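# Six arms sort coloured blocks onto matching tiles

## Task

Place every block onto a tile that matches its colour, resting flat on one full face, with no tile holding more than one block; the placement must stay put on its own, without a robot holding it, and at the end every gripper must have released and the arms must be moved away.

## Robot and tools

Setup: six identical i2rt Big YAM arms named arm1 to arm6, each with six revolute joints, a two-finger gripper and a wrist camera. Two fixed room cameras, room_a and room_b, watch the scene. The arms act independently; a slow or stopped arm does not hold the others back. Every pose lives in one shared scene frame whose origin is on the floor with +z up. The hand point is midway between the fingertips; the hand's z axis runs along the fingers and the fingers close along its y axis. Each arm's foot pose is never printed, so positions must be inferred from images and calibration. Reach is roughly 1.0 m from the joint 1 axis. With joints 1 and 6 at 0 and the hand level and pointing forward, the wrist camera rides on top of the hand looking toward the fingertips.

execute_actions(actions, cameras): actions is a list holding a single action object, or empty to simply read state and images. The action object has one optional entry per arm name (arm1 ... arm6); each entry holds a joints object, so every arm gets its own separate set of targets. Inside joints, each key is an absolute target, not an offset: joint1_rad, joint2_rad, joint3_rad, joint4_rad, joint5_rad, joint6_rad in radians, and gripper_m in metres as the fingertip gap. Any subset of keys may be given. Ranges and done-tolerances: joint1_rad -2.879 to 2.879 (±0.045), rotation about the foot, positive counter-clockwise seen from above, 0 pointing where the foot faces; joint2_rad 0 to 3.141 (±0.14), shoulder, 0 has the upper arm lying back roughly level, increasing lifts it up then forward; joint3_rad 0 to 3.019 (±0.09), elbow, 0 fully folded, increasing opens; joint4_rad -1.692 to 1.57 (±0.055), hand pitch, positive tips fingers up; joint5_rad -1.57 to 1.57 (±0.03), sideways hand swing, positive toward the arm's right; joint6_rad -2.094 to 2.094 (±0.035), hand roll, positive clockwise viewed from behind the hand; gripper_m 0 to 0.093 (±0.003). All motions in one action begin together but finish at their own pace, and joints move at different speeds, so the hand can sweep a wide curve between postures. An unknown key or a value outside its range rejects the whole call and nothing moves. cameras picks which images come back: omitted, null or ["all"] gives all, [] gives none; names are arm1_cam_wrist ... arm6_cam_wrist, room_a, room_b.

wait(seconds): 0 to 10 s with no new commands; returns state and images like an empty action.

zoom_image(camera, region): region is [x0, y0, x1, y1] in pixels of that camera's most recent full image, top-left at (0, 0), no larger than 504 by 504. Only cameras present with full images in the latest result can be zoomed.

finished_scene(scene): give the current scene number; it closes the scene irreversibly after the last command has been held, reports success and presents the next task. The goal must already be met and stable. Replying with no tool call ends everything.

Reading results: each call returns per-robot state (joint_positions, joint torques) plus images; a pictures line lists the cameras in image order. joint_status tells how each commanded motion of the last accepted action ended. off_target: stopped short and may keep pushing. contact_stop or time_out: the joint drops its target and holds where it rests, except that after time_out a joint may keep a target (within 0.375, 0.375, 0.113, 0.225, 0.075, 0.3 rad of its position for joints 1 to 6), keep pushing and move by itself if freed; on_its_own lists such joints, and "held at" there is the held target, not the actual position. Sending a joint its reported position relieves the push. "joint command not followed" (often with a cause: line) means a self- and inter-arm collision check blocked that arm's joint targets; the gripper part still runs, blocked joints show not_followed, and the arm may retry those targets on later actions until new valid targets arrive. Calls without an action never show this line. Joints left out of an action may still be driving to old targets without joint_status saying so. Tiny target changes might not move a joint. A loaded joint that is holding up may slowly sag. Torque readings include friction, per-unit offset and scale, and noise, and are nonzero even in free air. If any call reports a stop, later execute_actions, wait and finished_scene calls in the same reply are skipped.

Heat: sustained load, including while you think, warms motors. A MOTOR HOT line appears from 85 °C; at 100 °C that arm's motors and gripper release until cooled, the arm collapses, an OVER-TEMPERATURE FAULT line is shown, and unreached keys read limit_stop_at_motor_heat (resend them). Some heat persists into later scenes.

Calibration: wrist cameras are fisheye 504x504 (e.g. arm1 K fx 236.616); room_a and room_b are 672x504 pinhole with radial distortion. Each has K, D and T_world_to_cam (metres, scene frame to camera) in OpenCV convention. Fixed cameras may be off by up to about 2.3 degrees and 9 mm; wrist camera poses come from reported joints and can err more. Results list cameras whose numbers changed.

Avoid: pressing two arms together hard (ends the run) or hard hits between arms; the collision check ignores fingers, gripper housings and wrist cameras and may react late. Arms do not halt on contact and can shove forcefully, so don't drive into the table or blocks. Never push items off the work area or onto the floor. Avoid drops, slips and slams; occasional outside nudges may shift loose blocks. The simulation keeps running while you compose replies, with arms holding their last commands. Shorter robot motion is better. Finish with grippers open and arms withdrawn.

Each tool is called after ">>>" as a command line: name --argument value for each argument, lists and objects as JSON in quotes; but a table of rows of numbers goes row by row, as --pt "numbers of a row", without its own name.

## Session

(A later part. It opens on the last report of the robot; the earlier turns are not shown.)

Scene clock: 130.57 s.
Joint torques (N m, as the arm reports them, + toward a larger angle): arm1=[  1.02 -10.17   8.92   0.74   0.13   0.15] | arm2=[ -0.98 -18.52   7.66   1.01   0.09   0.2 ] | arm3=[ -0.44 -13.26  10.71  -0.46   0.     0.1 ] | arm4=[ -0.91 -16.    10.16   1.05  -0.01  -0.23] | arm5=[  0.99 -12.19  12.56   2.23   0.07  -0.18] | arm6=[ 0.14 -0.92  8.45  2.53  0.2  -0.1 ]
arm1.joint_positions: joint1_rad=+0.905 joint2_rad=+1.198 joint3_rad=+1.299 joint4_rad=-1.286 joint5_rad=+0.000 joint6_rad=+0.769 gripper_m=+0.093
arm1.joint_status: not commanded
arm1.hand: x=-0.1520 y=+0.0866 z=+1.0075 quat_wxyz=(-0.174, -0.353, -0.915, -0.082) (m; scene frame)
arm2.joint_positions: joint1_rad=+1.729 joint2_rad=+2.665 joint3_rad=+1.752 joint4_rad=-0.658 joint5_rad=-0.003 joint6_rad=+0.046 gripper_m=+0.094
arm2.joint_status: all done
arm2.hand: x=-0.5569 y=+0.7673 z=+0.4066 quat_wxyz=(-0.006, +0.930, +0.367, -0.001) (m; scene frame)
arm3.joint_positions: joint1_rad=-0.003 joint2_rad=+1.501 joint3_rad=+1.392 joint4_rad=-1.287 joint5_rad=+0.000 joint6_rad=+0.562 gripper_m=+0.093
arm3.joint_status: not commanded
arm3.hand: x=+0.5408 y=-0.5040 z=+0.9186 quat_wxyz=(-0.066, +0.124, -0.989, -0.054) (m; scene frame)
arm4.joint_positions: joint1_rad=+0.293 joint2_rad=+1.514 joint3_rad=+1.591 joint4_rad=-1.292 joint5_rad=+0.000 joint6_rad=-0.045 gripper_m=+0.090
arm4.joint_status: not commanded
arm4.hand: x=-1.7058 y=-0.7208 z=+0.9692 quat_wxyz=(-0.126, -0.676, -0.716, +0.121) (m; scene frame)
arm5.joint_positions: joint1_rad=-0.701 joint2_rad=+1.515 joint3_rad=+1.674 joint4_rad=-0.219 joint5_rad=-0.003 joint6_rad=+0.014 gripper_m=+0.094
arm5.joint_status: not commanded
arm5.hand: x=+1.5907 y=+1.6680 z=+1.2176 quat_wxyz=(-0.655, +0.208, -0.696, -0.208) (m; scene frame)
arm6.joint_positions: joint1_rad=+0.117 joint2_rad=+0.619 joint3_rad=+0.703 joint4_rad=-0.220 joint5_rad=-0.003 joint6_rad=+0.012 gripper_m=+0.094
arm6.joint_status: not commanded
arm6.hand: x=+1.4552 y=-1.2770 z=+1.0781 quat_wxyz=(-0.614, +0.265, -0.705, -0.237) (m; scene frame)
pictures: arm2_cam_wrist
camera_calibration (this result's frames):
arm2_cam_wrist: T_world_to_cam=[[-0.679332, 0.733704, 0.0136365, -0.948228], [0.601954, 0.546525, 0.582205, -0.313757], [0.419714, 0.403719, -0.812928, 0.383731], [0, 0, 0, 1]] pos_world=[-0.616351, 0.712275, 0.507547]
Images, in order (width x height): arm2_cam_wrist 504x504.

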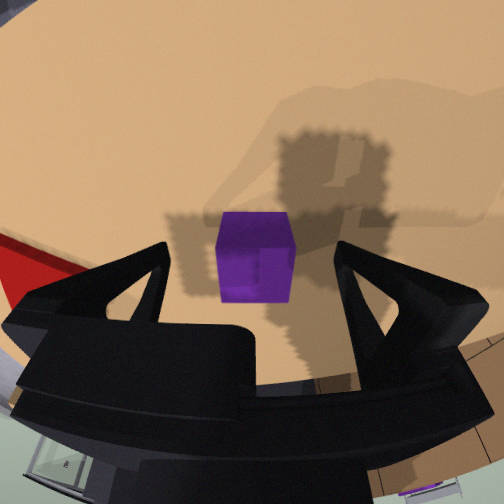

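>>> execute_actions --actions '[{"arm2":{"joints":{"joint2_rad":2.715}}}]' --cameras '[]'

>>> execute_actions --actions '[{"arm2":{"joints":{"gripper_m":0}}}]' --cameras '["arm2_cam_wrist"]'

>>> execute_actions --actions '[{"arm2":{"joints":{"joint2_rad":1.95,"joint3_rad":1.3,"joint4_rad":-0.85}}}]' --cameras '["arm2_cam_wrist"]'

Scene clock: 134.93 s.
Joint torques (N m, as the arm reports them, + toward a larger angle): arm1=[  0.86 -10.18   8.91   0.77   0.11   0.15] | arm2=[ -0.62 -16.95   7.27   0.93   0.08   0.21] | arm3=[ -0.5  -13.33  10.7   -0.46   0.     0.09] | arm4=[ -1.22 -15.98  10.17   1.08  -0.02  -0.23] | arm5=[  0.77 -12.25  12.57   2.23   0.07  -0.18] | arm6=[ 0.44 -0.61  8.48  2.56  0.18 -0.11]
arm1.joint_positions: joint1_rad=+0.905 joint2_rad=+1.198 joint3_rad=+1.299 joint4_rad=-1.286 joint5_rad=+0.000 joint6_rad=+0.769 gripper_m=+0.093
arm1.joint_status: not commanded
arm1.hand: x=-0.1520 y=+0.0866 z=+1.0075 quat_wxyz=(-0.174, -0.353, -0.915, -0.082) (m; scene frame)
arm2.joint_positions: joint1_rad=+1.729 joint2_rad=+2.697 joint3_rad=+1.752 joint4_rad=-0.658 joint5_rad=-0.003 joint6_rad=+0.046 gripper_m=+0.094
arm2.joint_status: all done
arm2.hand: x=-0.5470 y=+0.7778 z=+0.3874 quat_wxyz=(-0.013, +0.930, +0.367, +0.014) (m; scene frame)
arm3.joint_positions: joint1_rad=-0.003 joint2_rad=+1.501 joint3_rad=+1.392 joint4_rad=-1.287 joint5_rad=+0.000 joint6_rad=+0.562 gripper_m=+0.093
arm3.joint_status: not commanded
arm3.hand: x=+0.5408 y=-0.5040 z=+0.9186 quat_wxyz=(-0.066, +0.124, -0.989, -0.054) (m; scene frame)
arm4.joint_positions: joint1_rad=+0.293 joint2_rad=+1.514 joint3_rad=+1.591 joint4_rad=-1.292 joint5_rad=+0.000 joint6_rad=-0.045 gripper_m=+0.090
arm4.joint_status: not commanded
arm4.hand: x=-1.7058 y=-0.7208 z=+0.9692 quat_wxyz=(-0.126, -0.676, -0.716, +0.121) (m; scene frame)
arm5.joint_positions: joint1_rad=-0.701 joint2_rad=+1.515 joint3_rad=+1.674 joint4_rad=-0.219 joint5_rad=-0.003 joint6_rad=+0.014 gripper_m=+0.094
arm5.joint_status: not commanded
arm5.hand: x=+1.5907 y=+1.6680 z=+1.2176 quat_wxyz=(-0.655, +0.208, -0.696, -0.208) (m; scene frame)
arm6.joint_positions: joint1_rad=+0.117 joint2_rad=+0.619 joint3_rad=+0.703 joint4_rad=-0.220 joint5_rad=-0.003 joint6_rad=+0.012 gripper_m=+0.094
arm6.joint_status: not commanded
arm6.hand: x=+1.4552 y=-1.2770 z=+1.0781 quat_wxyz=(-0.614, +0.265, -0.705, -0.237) (m; scene frame)
pictures: none
No camera images: the call's "cameras" was empty. Leave "cameras" out to get every camera's image.

Scene clock: 135.67 s.
Joint torques (N m, as the arm reports them, + toward a larger angle): arm1=[  0.81 -10.03   8.89   0.75   0.11   0.14] | arm2=[ -0.79 -15.75   7.44   0.87   0.05   0.2 ] | arm3=[ -0.5  -13.21  10.68  -0.44   0.     0.09] | arm4=[ -1.16 -15.95  10.17   1.03  -0.02  -0.23] | arm5=[  0.85 -12.15  12.57   2.22   0.07  -0.19] | arm6=[ 0.45 -0.95  8.43  2.58  0.2  -0.1 ]
arm1.joint_positions: joint1_rad=+0.905 joint2_rad=+1.198 joint3_rad=+1.299 joint4_rad=-1.286 joint5_rad=+0.000 joint6_rad=+0.769 gripper_m=+0.093
arm1.joint_status: not commanded
arm1.hand: x=-0.1520 y=+0.0866 z=+1.0075 quat_wxyz=(-0.174, -0.353, -0.915, -0.082) (m; scene frame)
arm2.joint_positions: joint1_rad=+1.729 joint2_rad=+2.697 joint3_rad=+1.752 joint4_rad=-0.658 joint5_rad=-0.002 joint6_rad=+0.046 gripper_m=+0.037
arm2.joint_status: gripper_m off_target (ended at +0.037, target +0.000)
arm2.hand: x=-0.5471 y=+0.7779 z=+0.3874 quat_wxyz=(-0.013, +0.930, +0.366, +0.013) (m; scene frame)
arm3.joint_positions: joint1_rad=-0.003 joint2_rad=+1.501 joint3_rad=+1.392 joint4_rad=-1.287 joint5_rad=+0.000 joint6_rad=+0.562 gripper_m=+0.093
arm3.joint_status: not commanded
arm3.hand: x=+0.5408 y=-0.5040 z=+0.9186 quat_wxyz=(-0.066, +0.124, -0.989, -0.054) (m; scene frame)
arm4.joint_positions: joint1_rad=+0.293 joint2_rad=+1.514 joint3_rad=+1.591 joint4_rad=-1.292 joint5_rad=+0.000 joint6_rad=-0.045 gripper_m=+0.090
arm4.joint_status: not commanded
arm4.hand: x=-1.7058 y=-0.7208 z=+0.9692 quat_wxyz=(-0.126, -0.676, -0.716, +0.121) (m; scene frame)
arm5.joint_positions: joint1_rad=-0.701 joint2_rad=+1.515 joint3_rad=+1.674 joint4_rad=-0.219 joint5_rad=-0.003 joint6_rad=+0.014 gripper_m=+0.094
arm5.joint_status: not commanded
arm5.hand: x=+1.5907 y=+1.6680 z=+1.2176 quat_wxyz=(-0.655, +0.208, -0.696, -0.208) (m; scene frame)
arm6.joint_positions: joint1_rad=+0.117 joint2_rad=+0.619 joint3_rad=+0.703 joint4_rad=-0.220 joint5_rad=-0.003 joint6_rad=+0.012 gripper_m=+0.094
arm6.joint_status: not commanded
arm6.hand: x=+1.4552 y=-1.2770 z=+1.0781 quat_wxyz=(-0.614, +0.265, -0.705, -0.237) (m; scene frame)
pictures: arm2_cam_wrist
camera_calibration (this result's frames):
arm2_cam_wrist: T_world_to_cam=[[-0.678753, 0.734191, 0.0160485, -0.950106], [0.589468, 0.531665, 0.608161, -0.31962], [0.437974, 0.422251, -0.793652, 0.347809], [0, 0, 0, 1]] pos_world=[-0.608813, 0.720627, 0.485668]
Images, in order (width x height): arm2_cam_wrist 504x504.

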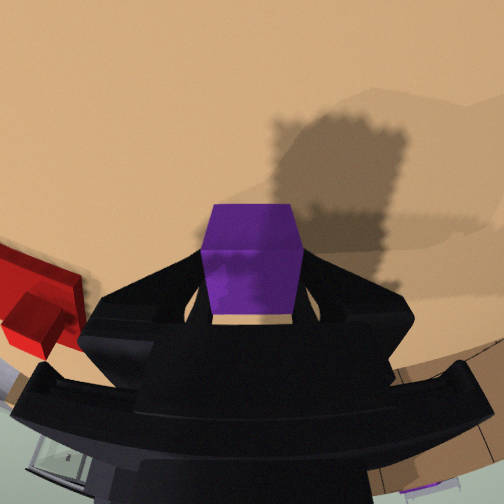

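Scene clock: 137.30 s.
Joint torques (N m, as the arm reports them, + toward a larger angle): arm1=[  0.87 -10.14   8.95   0.8    0.12   0.14] | arm2=[ -0.6  -11.36   8.01   0.63   0.06   0.21] | arm3=[ -0.53 -13.32  10.7   -0.45   0.01   0.1 ] | arm4=[ -1.01 -15.99  10.14   1.03  -0.01  -0.23] | arm5=[  0.79 -12.18  12.6    2.23   0.07  -0.19] | arm6=[ 0.31 -0.75  8.49  2.58  0.18 -0.1 ]
arm1.joint_positions: joint1_rad=+0.905 joint2_rad=+1.198 joint3_rad=+1.299 joint4_rad=-1.286 joint5_rad=+0.000 joint6_rad=+0.769 gripper_m=+0.093
arm1.joint_status: not commanded
arm1.hand: x=-0.1520 y=+0.0866 z=+1.0075 quat_wxyz=(-0.174, -0.353, -0.915, -0.082) (m; scene frame)
arm2.joint_positions: joint1_rad=+1.729 joint2_rad=+1.938 joint3_rad=+1.304 joint4_rad=-0.843 joint5_rad=-0.002 joint6_rad=+0.046 gripper_m=+0.037
arm2.joint_status: all done
arm2.hand: x=-0.5049 y=+0.8144 z=+0.6993 quat_wxyz=(+0.013, +0.929, +0.367, -0.044) (m; scene frame)
arm3.joint_positions: joint1_rad=-0.003 joint2_rad=+1.501 joint3_rad=+1.392 joint4_rad=-1.287 joint5_rad=+0.000 joint6_rad=+0.562 gripper_m=+0.093
arm3.joint_status: not commanded
arm3.hand: x=+0.5408 y=-0.5040 z=+0.9186 quat_wxyz=(-0.066, +0.124, -0.989, -0.054) (m; scene frame)
arm4.joint_positions: joint1_rad=+0.293 joint2_rad=+1.514 joint3_rad=+1.591 joint4_rad=-1.292 joint5_rad=+0.000 joint6_rad=-0.045 gripper_m=+0.090
arm4.joint_status: not commanded
arm4.hand: x=-1.7058 y=-0.7208 z=+0.9692 quat_wxyz=(-0.126, -0.676, -0.716, +0.121) (m; scene frame)
arm5.joint_positions: joint1_rad=-0.701 joint2_rad=+1.515 joint3_rad=+1.674 joint4_rad=-0.219 joint5_rad=-0.003 joint6_rad=+0.014 gripper_m=+0.094
arm5.joint_status: not commanded
arm5.hand: x=+1.5907 y=+1.6680 z=+1.2176 quat_wxyz=(-0.655, +0.208, -0.696, -0.208) (m; scene frame)
arm6.joint_positions: joint1_rad=+0.117 joint2_rad=+0.619 joint3_rad=+0.703 joint4_rad=-0.220 joint5_rad=-0.003 joint6_rad=+0.012 gripper_m=+0.094
arm6.joint_status: not commanded
arm6.hand: x=+1.4552 y=-1.2770 z=+1.0781 quat_wxyz=(-0.614, +0.265, -0.705, -0.237) (m; scene frame)
pictures: arm2_cam_wrist
camera_calibration (this result's frames):
arm2_cam_wrist: T_world_to_cam=[[-0.679013, 0.734063, 0.00963929, -0.948803], [0.637518, 0.583096, 0.503557, -0.49807], [0.364022, 0.348067, -0.863908, 0.633706], [0, 0, 0, 1]] pos_world=[-0.557404, 0.766332, 0.807416]
Images, in order (width x height): arm2_cam_wrist 504x504.

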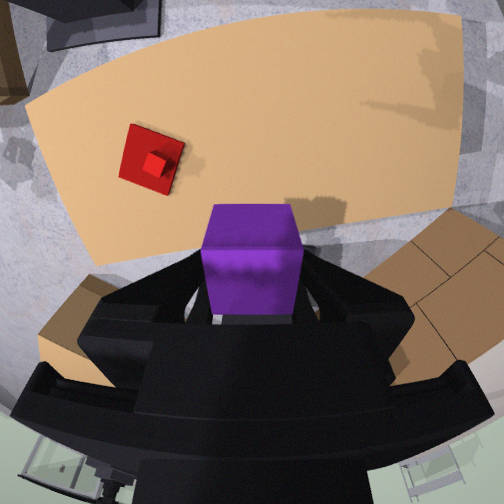

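>>> execute_actions --actions '[{"arm2":{"joints":{"joint1_rad":-0.195,"joint2_rad":2.0,"joint3_rad":1.24,"joint4_rad":-0.79,"joint6_rad":0.45}}}]' --cameras '["arm2_cam_wrist"]'

Scene clock: 140.57 s.
Joint torques (N m, as the arm reports them, + toward a larger angle): arm1=[  0.94 -10.19   8.89   0.76   0.11   0.15] | arm2=[  0.62 -12.88   7.56   0.81   0.01   0.2 ] | arm3=[ -0.51 -13.26  10.69  -0.46   0.01   0.09] | arm4=[ -1.08 -15.95  10.2    1.03  -0.03  -0.24] | arm5=[  0.75 -12.17  12.58   2.28   0.07  -0.18] | arm6=[ 0.48 -0.92  8.44  2.53  0.19 -0.11]
arm1.joint_positions: joint1_rad=+0.905 joint2_rad=+1.198 joint3_rad=+1.299 joint4_rad=-1.286 joint5_rad=+0.000 joint6_rad=+0.769 gripper_m=+0.093
arm1.joint_status: not commanded
arm1.hand: x=-0.1520 y=+0.0866 z=+1.0075 quat_wxyz=(-0.174, -0.353, -0.915, -0.082) (m; scene frame)
arm2.joint_positions: joint1_rad=-0.201 joint2_rad=+2.003 joint3_rad=+1.243 joint4_rad=-0.792 joint5_rad=+0.001 joint6_rad=+0.437 gripper_m=+0.037
arm2.joint_status: all done
arm2.hand: x=-0.3412 y=+1.6842 z=+0.6575 quat_wxyz=(-0.005, +0.708, -0.706, -0.016) (m; scene frame)
arm3.joint_positions: joint1_rad=-0.003 joint2_rad=+1.501 joint3_rad=+1.392 joint4_rad=-1.287 joint5_rad=+0.000 joint6_rad=+0.562 gripper_m=+0.093
arm3.joint_status: not commanded
arm3.hand: x=+0.5408 y=-0.5040 z=+0.9186 quat_wxyz=(-0.066, +0.124, -0.989, -0.054) (m; scene frame)
arm4.joint_positions: joint1_rad=+0.293 joint2_rad=+1.514 joint3_rad=+1.591 joint4_rad=-1.292 joint5_rad=+0.000 joint6_rad=-0.045 gripper_m=+0.090
arm4.joint_status: not commanded
arm4.hand: x=-1.7058 y=-0.7208 z=+0.9692 quat_wxyz=(-0.126, -0.676, -0.716, +0.121) (m; scene frame)
arm5.joint_positions: joint1_rad=-0.701 joint2_rad=+1.515 joint3_rad=+1.674 joint4_rad=-0.219 joint5_rad=-0.003 joint6_rad=+0.014 gripper_m=+0.094
arm5.joint_status: not commanded
arm5.hand: x=+1.5907 y=+1.6680 z=+1.2176 quat_wxyz=(-0.655, +0.208, -0.696, -0.208) (m; scene frame)
arm6.joint_positions: joint1_rad=+0.117 joint2_rad=+0.619 joint3_rad=+0.703 joint4_rad=-0.220 joint5_rad=-0.003 joint6_rad=+0.012 gripper_m=+0.094
arm6.joint_status: not commanded
arm6.hand: x=+1.4552 y=-1.2770 z=+1.0781 quat_wxyz=(-0.614, +0.265, -0.705, -0.237) (m; scene frame)
pictures: arm2_cam_wrist
camera_calibration (this result's frames):
arm2_cam_wrist: T_world_to_cam=[[0.999889, -0.00263328, -0.0146775, 0.353861], [0.00596485, -0.831478, 0.555525, 1.04415], [-0.0136668, -0.555551, -0.83137, 1.60684], [0, 0, 0, 1]] pos_world=[-0.33809, 1.7618, 0.761017]
Images, in order (width x height): arm2_cam_wrist 504x504.

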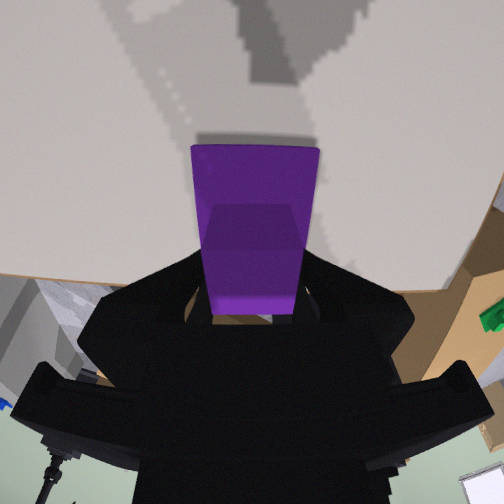

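>>> execute_actions --actions '[{"arm2":{"joints":{"joint2_rad":2.17,"joint4_rad":-0.65}}}]' --cameras '["arm2_cam_wrist"]'

>>> execute_actions --actions '[{"arm2":{"joints":{"joint2_rad":2.23,"joint4_rad":-0.6}}}]' --cameras '["arm2_cam_wrist"]'

Scene clock: 143.77 s.
Joint torques (N m, as the arm reports them, + toward a larger angle): arm1=[ 0.86 -9.93  8.9   0.76  0.11  0.14] | arm2=[  0.94 -14.99   6.82   1.08  -0.03   0.2 ] | arm3=[ -0.52 -13.24  10.71  -0.47   0.     0.1 ] | arm4=[ -1.05 -15.73  10.2    1.05  -0.03  -0.23] | arm5=[  0.83 -12.19  12.57   2.24   0.07  -0.18] | arm6=[ 0.47 -0.7   8.56  2.56  0.19 -0.13]
arm1.joint_positions: joint1_rad=+0.905 joint2_rad=+1.198 joint3_rad=+1.299 joint4_rad=-1.286 joint5_rad=+0.000 joint6_rad=+0.769 gripper_m=+0.093
arm1.joint_status: not commanded
arm1.hand: x=-0.1520 y=+0.0866 z=+1.0075 quat_wxyz=(-0.174, -0.353, -0.915, -0.082) (m; scene frame)
arm2.joint_positions: joint1_rad=-0.201 joint2_rad=+2.185 joint3_rad=+1.234 joint4_rad=-0.664 joint5_rad=+0.001 joint6_rad=+0.437 gripper_m=+0.037
arm2.joint_status: all done
arm2.hand: x=-0.3348 y=+1.6698 z=+0.5644 quat_wxyz=(+0.006, +0.708, -0.706, +0.013) (m; scene frame)
arm3.joint_positions: joint1_rad=-0.003 joint2_rad=+1.501 joint3_rad=+1.392 joint4_rad=-1.287 joint5_rad=+0.000 joint6_rad=+0.562 gripper_m=+0.093
arm3.joint_status: not commanded
arm3.hand: x=+0.5408 y=-0.5040 z=+0.9186 quat_wxyz=(-0.066, +0.124, -0.989, -0.054) (m; scene frame)
arm4.joint_positions: joint1_rad=+0.293 joint2_rad=+1.514 joint3_rad=+1.591 joint4_rad=-1.292 joint5_rad=+0.000 joint6_rad=-0.045 gripper_m=+0.090
arm4.joint_status: not commanded
arm4.hand: x=-1.7058 y=-0.7208 z=+0.9692 quat_wxyz=(-0.126, -0.676, -0.716, +0.121) (m; scene frame)
arm5.joint_positions: joint1_rad=-0.701 joint2_rad=+1.515 joint3_rad=+1.674 joint4_rad=-0.219 joint5_rad=-0.003 joint6_rad=+0.014 gripper_m=+0.094
arm5.joint_status: not commanded
arm5.hand: x=+1.5907 y=+1.6680 z=+1.2176 quat_wxyz=(-0.655, +0.208, -0.696, -0.208) (m; scene frame)
arm6.joint_positions: joint1_rad=+0.117 joint2_rad=+0.619 joint3_rad=+0.703 joint4_rad=-0.220 joint5_rad=-0.003 joint6_rad=+0.012 gripper_m=+0.094
arm6.joint_status: not commanded
arm6.hand: x=+1.4552 y=-1.2770 z=+1.0781 quat_wxyz=(-0.614, +0.265, -0.705, -0.237) (m; scene frame)
pictures: arm2_cam_wrist
camera_calibration (this result's frames):
arm2_cam_wrist: T_world_to_cam=[[0.99992, -0.00253814, 0.0123543, 0.330583], [-0.00946688, -0.798276, 0.602217, 0.996944], [0.00833365, -0.602286, -0.798237, 1.58823], [0, 0, 0, 1]] pos_world=[-0.334354, 1.75324, 0.663321]
Images, in order (width x height): arm2_cam_wrist 504x504.

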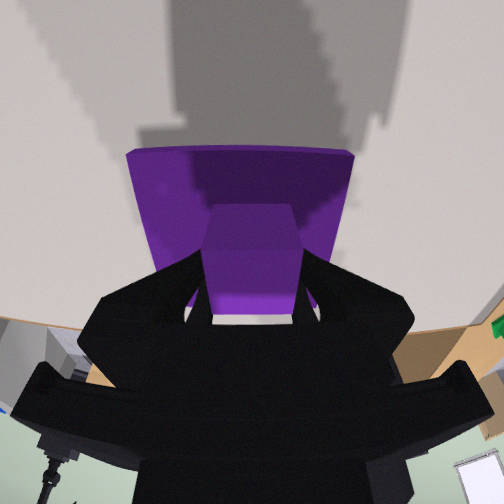

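Scene clock: 144.43 s.
Joint torques (N m, as the arm reports them, + toward a larger angle): arm1=[  0.93 -10.17   8.91   0.78   0.12   0.14] | arm2=[  0.92 -11.62   6.87   1.2   -0.02   0.18] | arm3=[ -0.5  -13.28  10.7   -0.43   0.01   0.09] | arm4=[ -1.09 -16.04  10.18   1.05  -0.01  -0.23] | arm5=[  0.94 -12.1   12.55   2.25   0.07  -0.19] | arm6=[ 0.15 -0.86  8.4   2.57  0.18 -0.11]
arm1.joint_positions: joint1_rad=+0.905 joint2_rad=+1.198 joint3_rad=+1.299 joint4_rad=-1.286 joint5_rad=+0.000 joint6_rad=+0.769 gripper_m=+0.093
arm1.joint_status: not commanded
arm1.hand: x=-0.1520 y=+0.0866 z=+1.0075 quat_wxyz=(-0.174, -0.353, -0.915, -0.082) (m; scene frame)
arm2.joint_positions: joint1_rad=-0.201 joint2_rad=+2.199 joint3_rad=+1.234 joint4_rad=-0.614 joint5_rad=+0.001 joint6_rad=+0.437 gripper_m=+0.037
arm2.joint_status: all done
arm2.hand: x=-0.3383 y=+1.6773 z=+0.5573 quat_wxyz=(+0.000, +0.708, -0.707, -0.003) (m; scene frame)
arm3.joint_positions: joint1_rad=-0.003 joint2_rad=+1.501 joint3_rad=+1.392 joint4_rad=-1.287 joint5_rad=+0.000 joint6_rad=+0.562 gripper_m=+0.093
arm3.joint_status: not commanded
arm3.hand: x=+0.5408 y=-0.5040 z=+0.9186 quat_wxyz=(-0.066, +0.124, -0.989, -0.054) (m; scene frame)
arm4.joint_positions: joint1_rad=+0.293 joint2_rad=+1.514 joint3_rad=+1.591 joint4_rad=-1.292 joint5_rad=+0.000 joint6_rad=-0.045 gripper_m=+0.090
arm4.joint_status: not commanded
arm4.hand: x=-1.7058 y=-0.7208 z=+0.9692 quat_wxyz=(-0.126, -0.676, -0.716, +0.121) (m; scene frame)
arm5.joint_positions: joint1_rad=-0.701 joint2_rad=+1.515 joint3_rad=+1.674 joint4_rad=-0.219 joint5_rad=-0.003 joint6_rad=+0.014 gripper_m=+0.094
arm5.joint_status: not commanded
arm5.hand: x=+1.5907 y=+1.6680 z=+1.2176 quat_wxyz=(-0.655, +0.208, -0.696, -0.208) (m; scene frame)
arm6.joint_positions: joint1_rad=+0.117 joint2_rad=+0.619 joint3_rad=+0.703 joint4_rad=-0.220 joint5_rad=-0.003 joint6_rad=+0.012 gripper_m=+0.094
arm6.joint_status: not commanded
arm6.hand: x=+1.4552 y=-1.2770 z=+1.0781 quat_wxyz=(-0.614, +0.265, -0.705, -0.237) (m; scene frame)
pictures: arm2_cam_wrist
camera_calibration (this result's frames):
arm2_cam_wrist: T_world_to_cam=[[0.999991, -0.00316384, -0.00295459, 0.343832], [-0.000884116, -0.817405, 0.576063, 1.05675], [-0.00423767, -0.576055, -0.8174, 1.54953], [0, 0, 0, 1]] pos_world=[-0.336328, 1.75749, 0.658853]
Images, in order (width x height): arm2_cam_wrist 504x504.

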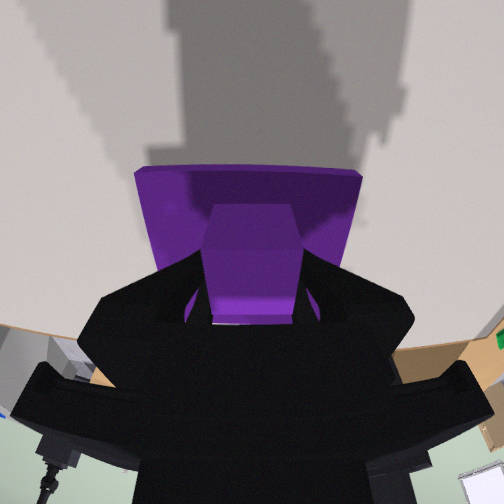

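>>> execute_actions --actions '[{"arm2":{"joints":{"joint2_rad":2.19,"gripper_m":0.093}}}]' --cameras '[]'

>>> execute_actions --actions '[{"arm2":{"joints":{"joint2_rad":1.5,"joint4_rad":-1.1}}}]' --cameras '["arm2_cam_wrist","room_a","room_b"]'

>>> zoom_image --camera "room_b" --region '[90, 250, 370, 440]'

>>> zoom_image --camera "room_a" --region '[100, 290, 480, 504]'

>>> zoom_image --camera "room_a" --region '[330, 190, 570, 340]'

Scene clock: 151.73 s.
Joint torques (N m, as the arm reports them, + toward a larger angle): arm1=[  0.97 -10.04   8.9    0.77   0.12   0.14] | arm2=[  0.98 -13.74   6.87   1.21  -0.02   0.18] | arm3=[ -0.53 -13.26  10.69  -0.45   0.     0.09] | arm4=[ -1.07 -15.82  10.19   1.01  -0.02  -0.22] | arm5=[  0.94 -12.23  12.57   2.25   0.06  -0.19] | arm6=[ 0.26 -0.99  8.41  2.58  0.2  -0.09]
arm1.joint_positions: joint1_rad=+0.905 joint2_rad=+1.198 joint3_rad=+1.299 joint4_rad=-1.286 joint5_rad=+0.000 joint6_rad=+0.769 gripper_m=+0.093
arm1.joint_status: not commanded
arm1.hand: x=-0.1520 y=+0.0866 z=+1.0075 quat_wxyz=(-0.174, -0.353, -0.915, -0.082) (m; scene frame)
arm2.joint_positions: joint1_rad=-0.201 joint2_rad=+2.198 joint3_rad=+1.234 joint4_rad=-0.613 joint5_rad=+0.001 joint6_rad=+0.437 gripper_m=+0.093
arm2.joint_status: all done
arm2.hand: x=-0.3385 y=+1.6778 z=+0.5581 quat_wxyz=(-0.001, +0.707, -0.707, -0.004) (m; scene frame)
arm3.joint_positions: joint1_rad=-0.003 joint2_rad=+1.501 joint3_rad=+1.392 joint4_rad=-1.287 joint5_rad=+0.000 joint6_rad=+0.562 gripper_m=+0.093
arm3.joint_status: not commanded
arm3.hand: x=+0.5408 y=-0.5040 z=+0.9186 quat_wxyz=(-0.066, +0.124, -0.989, -0.054) (m; scene frame)
arm4.joint_positions: joint1_rad=+0.293 joint2_rad=+1.514 joint3_rad=+1.591 joint4_rad=-1.292 joint5_rad=+0.000 joint6_rad=-0.045 gripper_m=+0.090
arm4.joint_status: not commanded
arm4.hand: x=-1.7058 y=-0.7208 z=+0.9692 quat_wxyz=(-0.126, -0.676, -0.716, +0.121) (m; scene frame)
arm5.joint_positions: joint1_rad=-0.701 joint2_rad=+1.515 joint3_rad=+1.674 joint4_rad=-0.219 joint5_rad=-0.003 joint6_rad=+0.014 gripper_m=+0.094
arm5.joint_status: not commanded
arm5.hand: x=+1.5907 y=+1.6680 z=+1.2176 quat_wxyz=(-0.655, +0.208, -0.696, -0.208) (m; scene frame)
arm6.joint_positions: joint1_rad=+0.117 joint2_rad=+0.619 joint3_rad=+0.703 joint4_rad=-0.220 joint5_rad=-0.003 joint6_rad=+0.012 gripper_m=+0.094
arm6.joint_status: not commanded
arm6.hand: x=+1.4552 y=-1.2770 z=+1.0781 quat_wxyz=(-0.614, +0.265, -0.705, -0.237) (m; scene frame)
pictures: none
No camera images: the call's "cameras" was empty. Leave "cameras" out to get every camera's image.

Scene clock: 153.17 s.
Joint torques (N m, as the arm reports them, + toward a larger angle): arm1=[  1.06 -10.12   8.88   0.84   0.12   0.14] | arm2=[ 0.99 -7.91 10.83  0.58 -0.03  0.17] | arm3=[ -0.49 -13.24  10.69  -0.46   0.     0.09] | arm4=[ -1.06 -15.86  10.14   1.06  -0.03  -0.22] | arm5=[  0.86 -12.18  12.6    2.25   0.07  -0.19] | arm6=[ 0.23 -1.25  8.39  2.6   0.19 -0.12]
arm1.joint_positions: joint1_rad=+0.905 joint2_rad=+1.198 joint3_rad=+1.299 joint4_rad=-1.286 joint5_rad=+0.000 joint6_rad=+0.769 gripper_m=+0.093
arm1.joint_status: not commanded
arm1.hand: x=-0.1520 y=+0.0866 z=+1.0075 quat_wxyz=(-0.174, -0.353, -0.915, -0.082) (m; scene frame)
arm2.joint_positions: joint1_rad=-0.201 joint2_rad=+1.485 joint3_rad=+1.234 joint4_rad=-1.086 joint5_rad=+0.001 joint6_rad=+0.437 gripper_m=+0.093
arm2.joint_status: all done
arm2.hand: x=-0.3222 y=+1.6451 z=+0.8994 quat_wxyz=(-0.041, +0.702, -0.701, -0.117) (m; scene frame)
arm3.joint_positions: joint1_rad=-0.003 joint2_rad=+1.501 joint3_rad=+1.392 joint4_rad=-1.287 joint5_rad=+0.000 joint6_rad=+0.562 gripper_m=+0.093
arm3.joint_status: not commanded
arm3.hand: x=+0.5408 y=-0.5040 z=+0.9186 quat_wxyz=(-0.066, +0.124, -0.989, -0.054) (m; scene frame)
arm4.joint_positions: joint1_rad=+0.293 joint2_rad=+1.514 joint3_rad=+1.591 joint4_rad=-1.292 joint5_rad=+0.000 joint6_rad=-0.045 gripper_m=+0.090
arm4.joint_status: not commanded
arm4.hand: x=-1.7058 y=-0.7208 z=+0.9692 quat_wxyz=(-0.126, -0.676, -0.716, +0.121) (m; scene frame)
arm5.joint_positions: joint1_rad=-0.701 joint2_rad=+1.515 joint3_rad=+1.674 joint4_rad=-0.219 joint5_rad=-0.003 joint6_rad=+0.014 gripper_m=+0.094
arm5.joint_status: not commanded
arm5.hand: x=+1.5907 y=+1.6680 z=+1.2176 quat_wxyz=(-0.655, +0.208, -0.696, -0.208) (m; scene frame)
arm6.joint_positions: joint1_rad=+0.117 joint2_rad=+0.619 joint3_rad=+0.703 joint4_rad=-0.220 joint5_rad=-0.003 joint6_rad=+0.012 gripper_m=+0.094
arm6.joint_status: not commanded
arm6.hand: x=+1.4552 y=-1.2770 z=+1.0781 quat_wxyz=(-0.614, +0.265, -0.705, -0.237) (m; scene frame)
pictures: arm2_cam_wrist, room_a, room_b
camera_calibration (this result's frames):
arm2_cam_wrist: T_world_to_cam=[[0.994404, 0.00775386, -0.105359, 0.401005], [0.0476888, -0.922856, 0.382182, 1.1968], [-0.0942674, -0.385068, -0.918061, 1.55805], [0, 0, 0, 1]] pos_world=[-0.308962, 1.70132, 1.01524]
Images, in order (width x height): arm2_cam_wrist 504x504, room_a 672x504, room_b 672x504.

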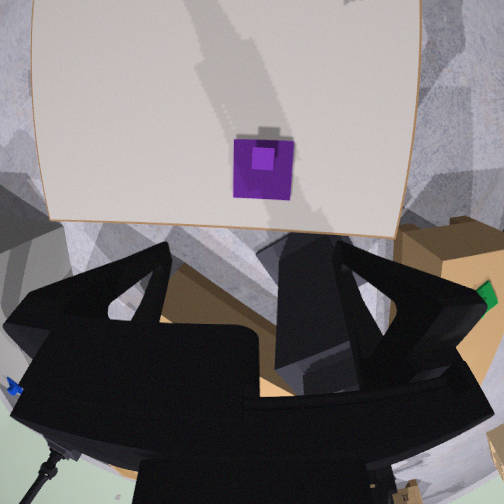

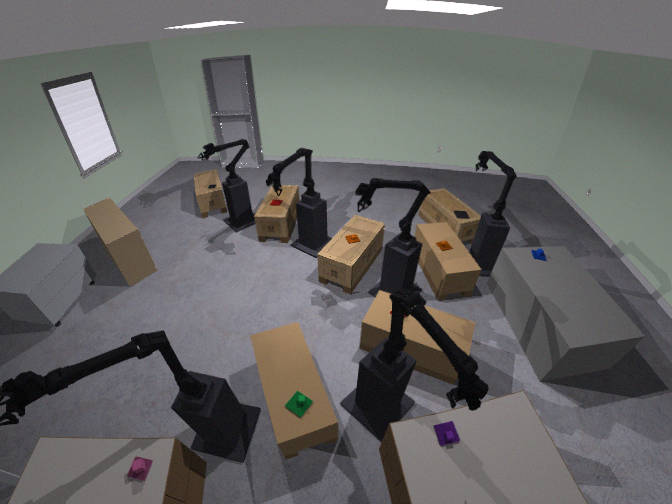

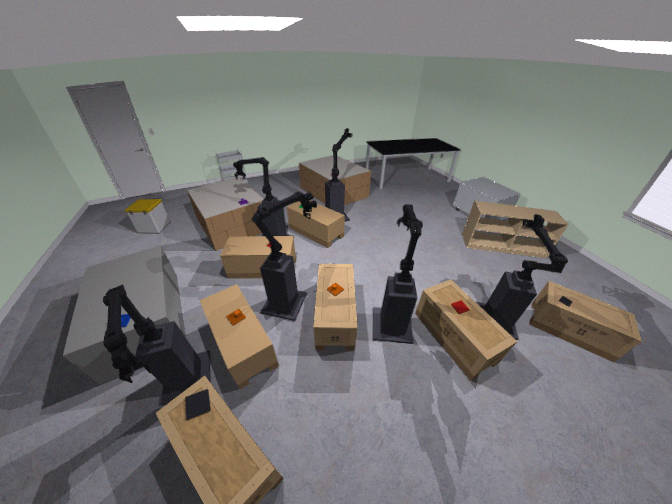

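Region (90, 250, 370, 440) of room_b's 672x504 image, scaled by 1.800, with more detail than that image has; it fills the top 342 rows of this view, and the rest is white.

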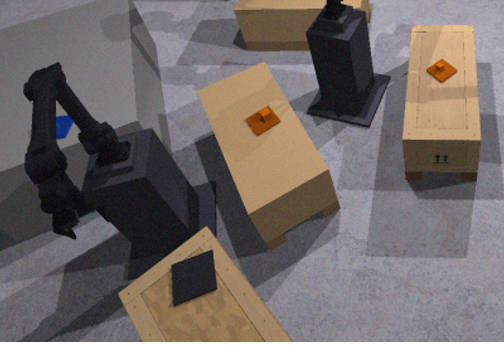

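Region (100, 290, 480, 504) of room_a's 672x504 image, scaled by 1.326, with more detail than that image has; it fills the top 284 rows of this view, and the rest is white.

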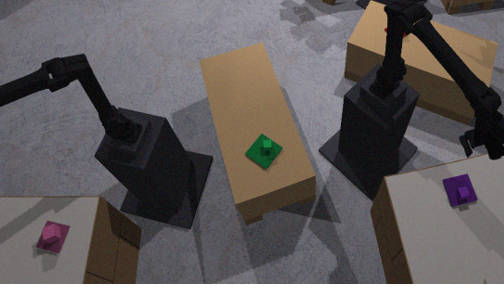

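Region (330, 190, 570, 340) of room_a's 672x504 image, scaled by 2.100, with more detail than that image has; it fills the top 315 rows of this view, and the rest is white.

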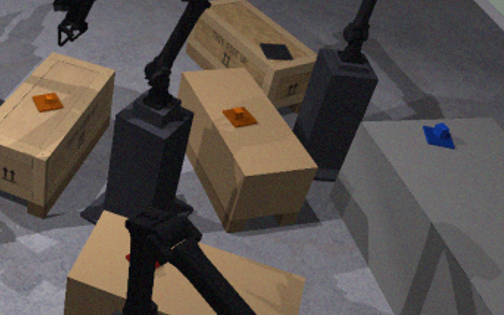

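>>> finished_scene --scene 1

The scene is finished: the task was done.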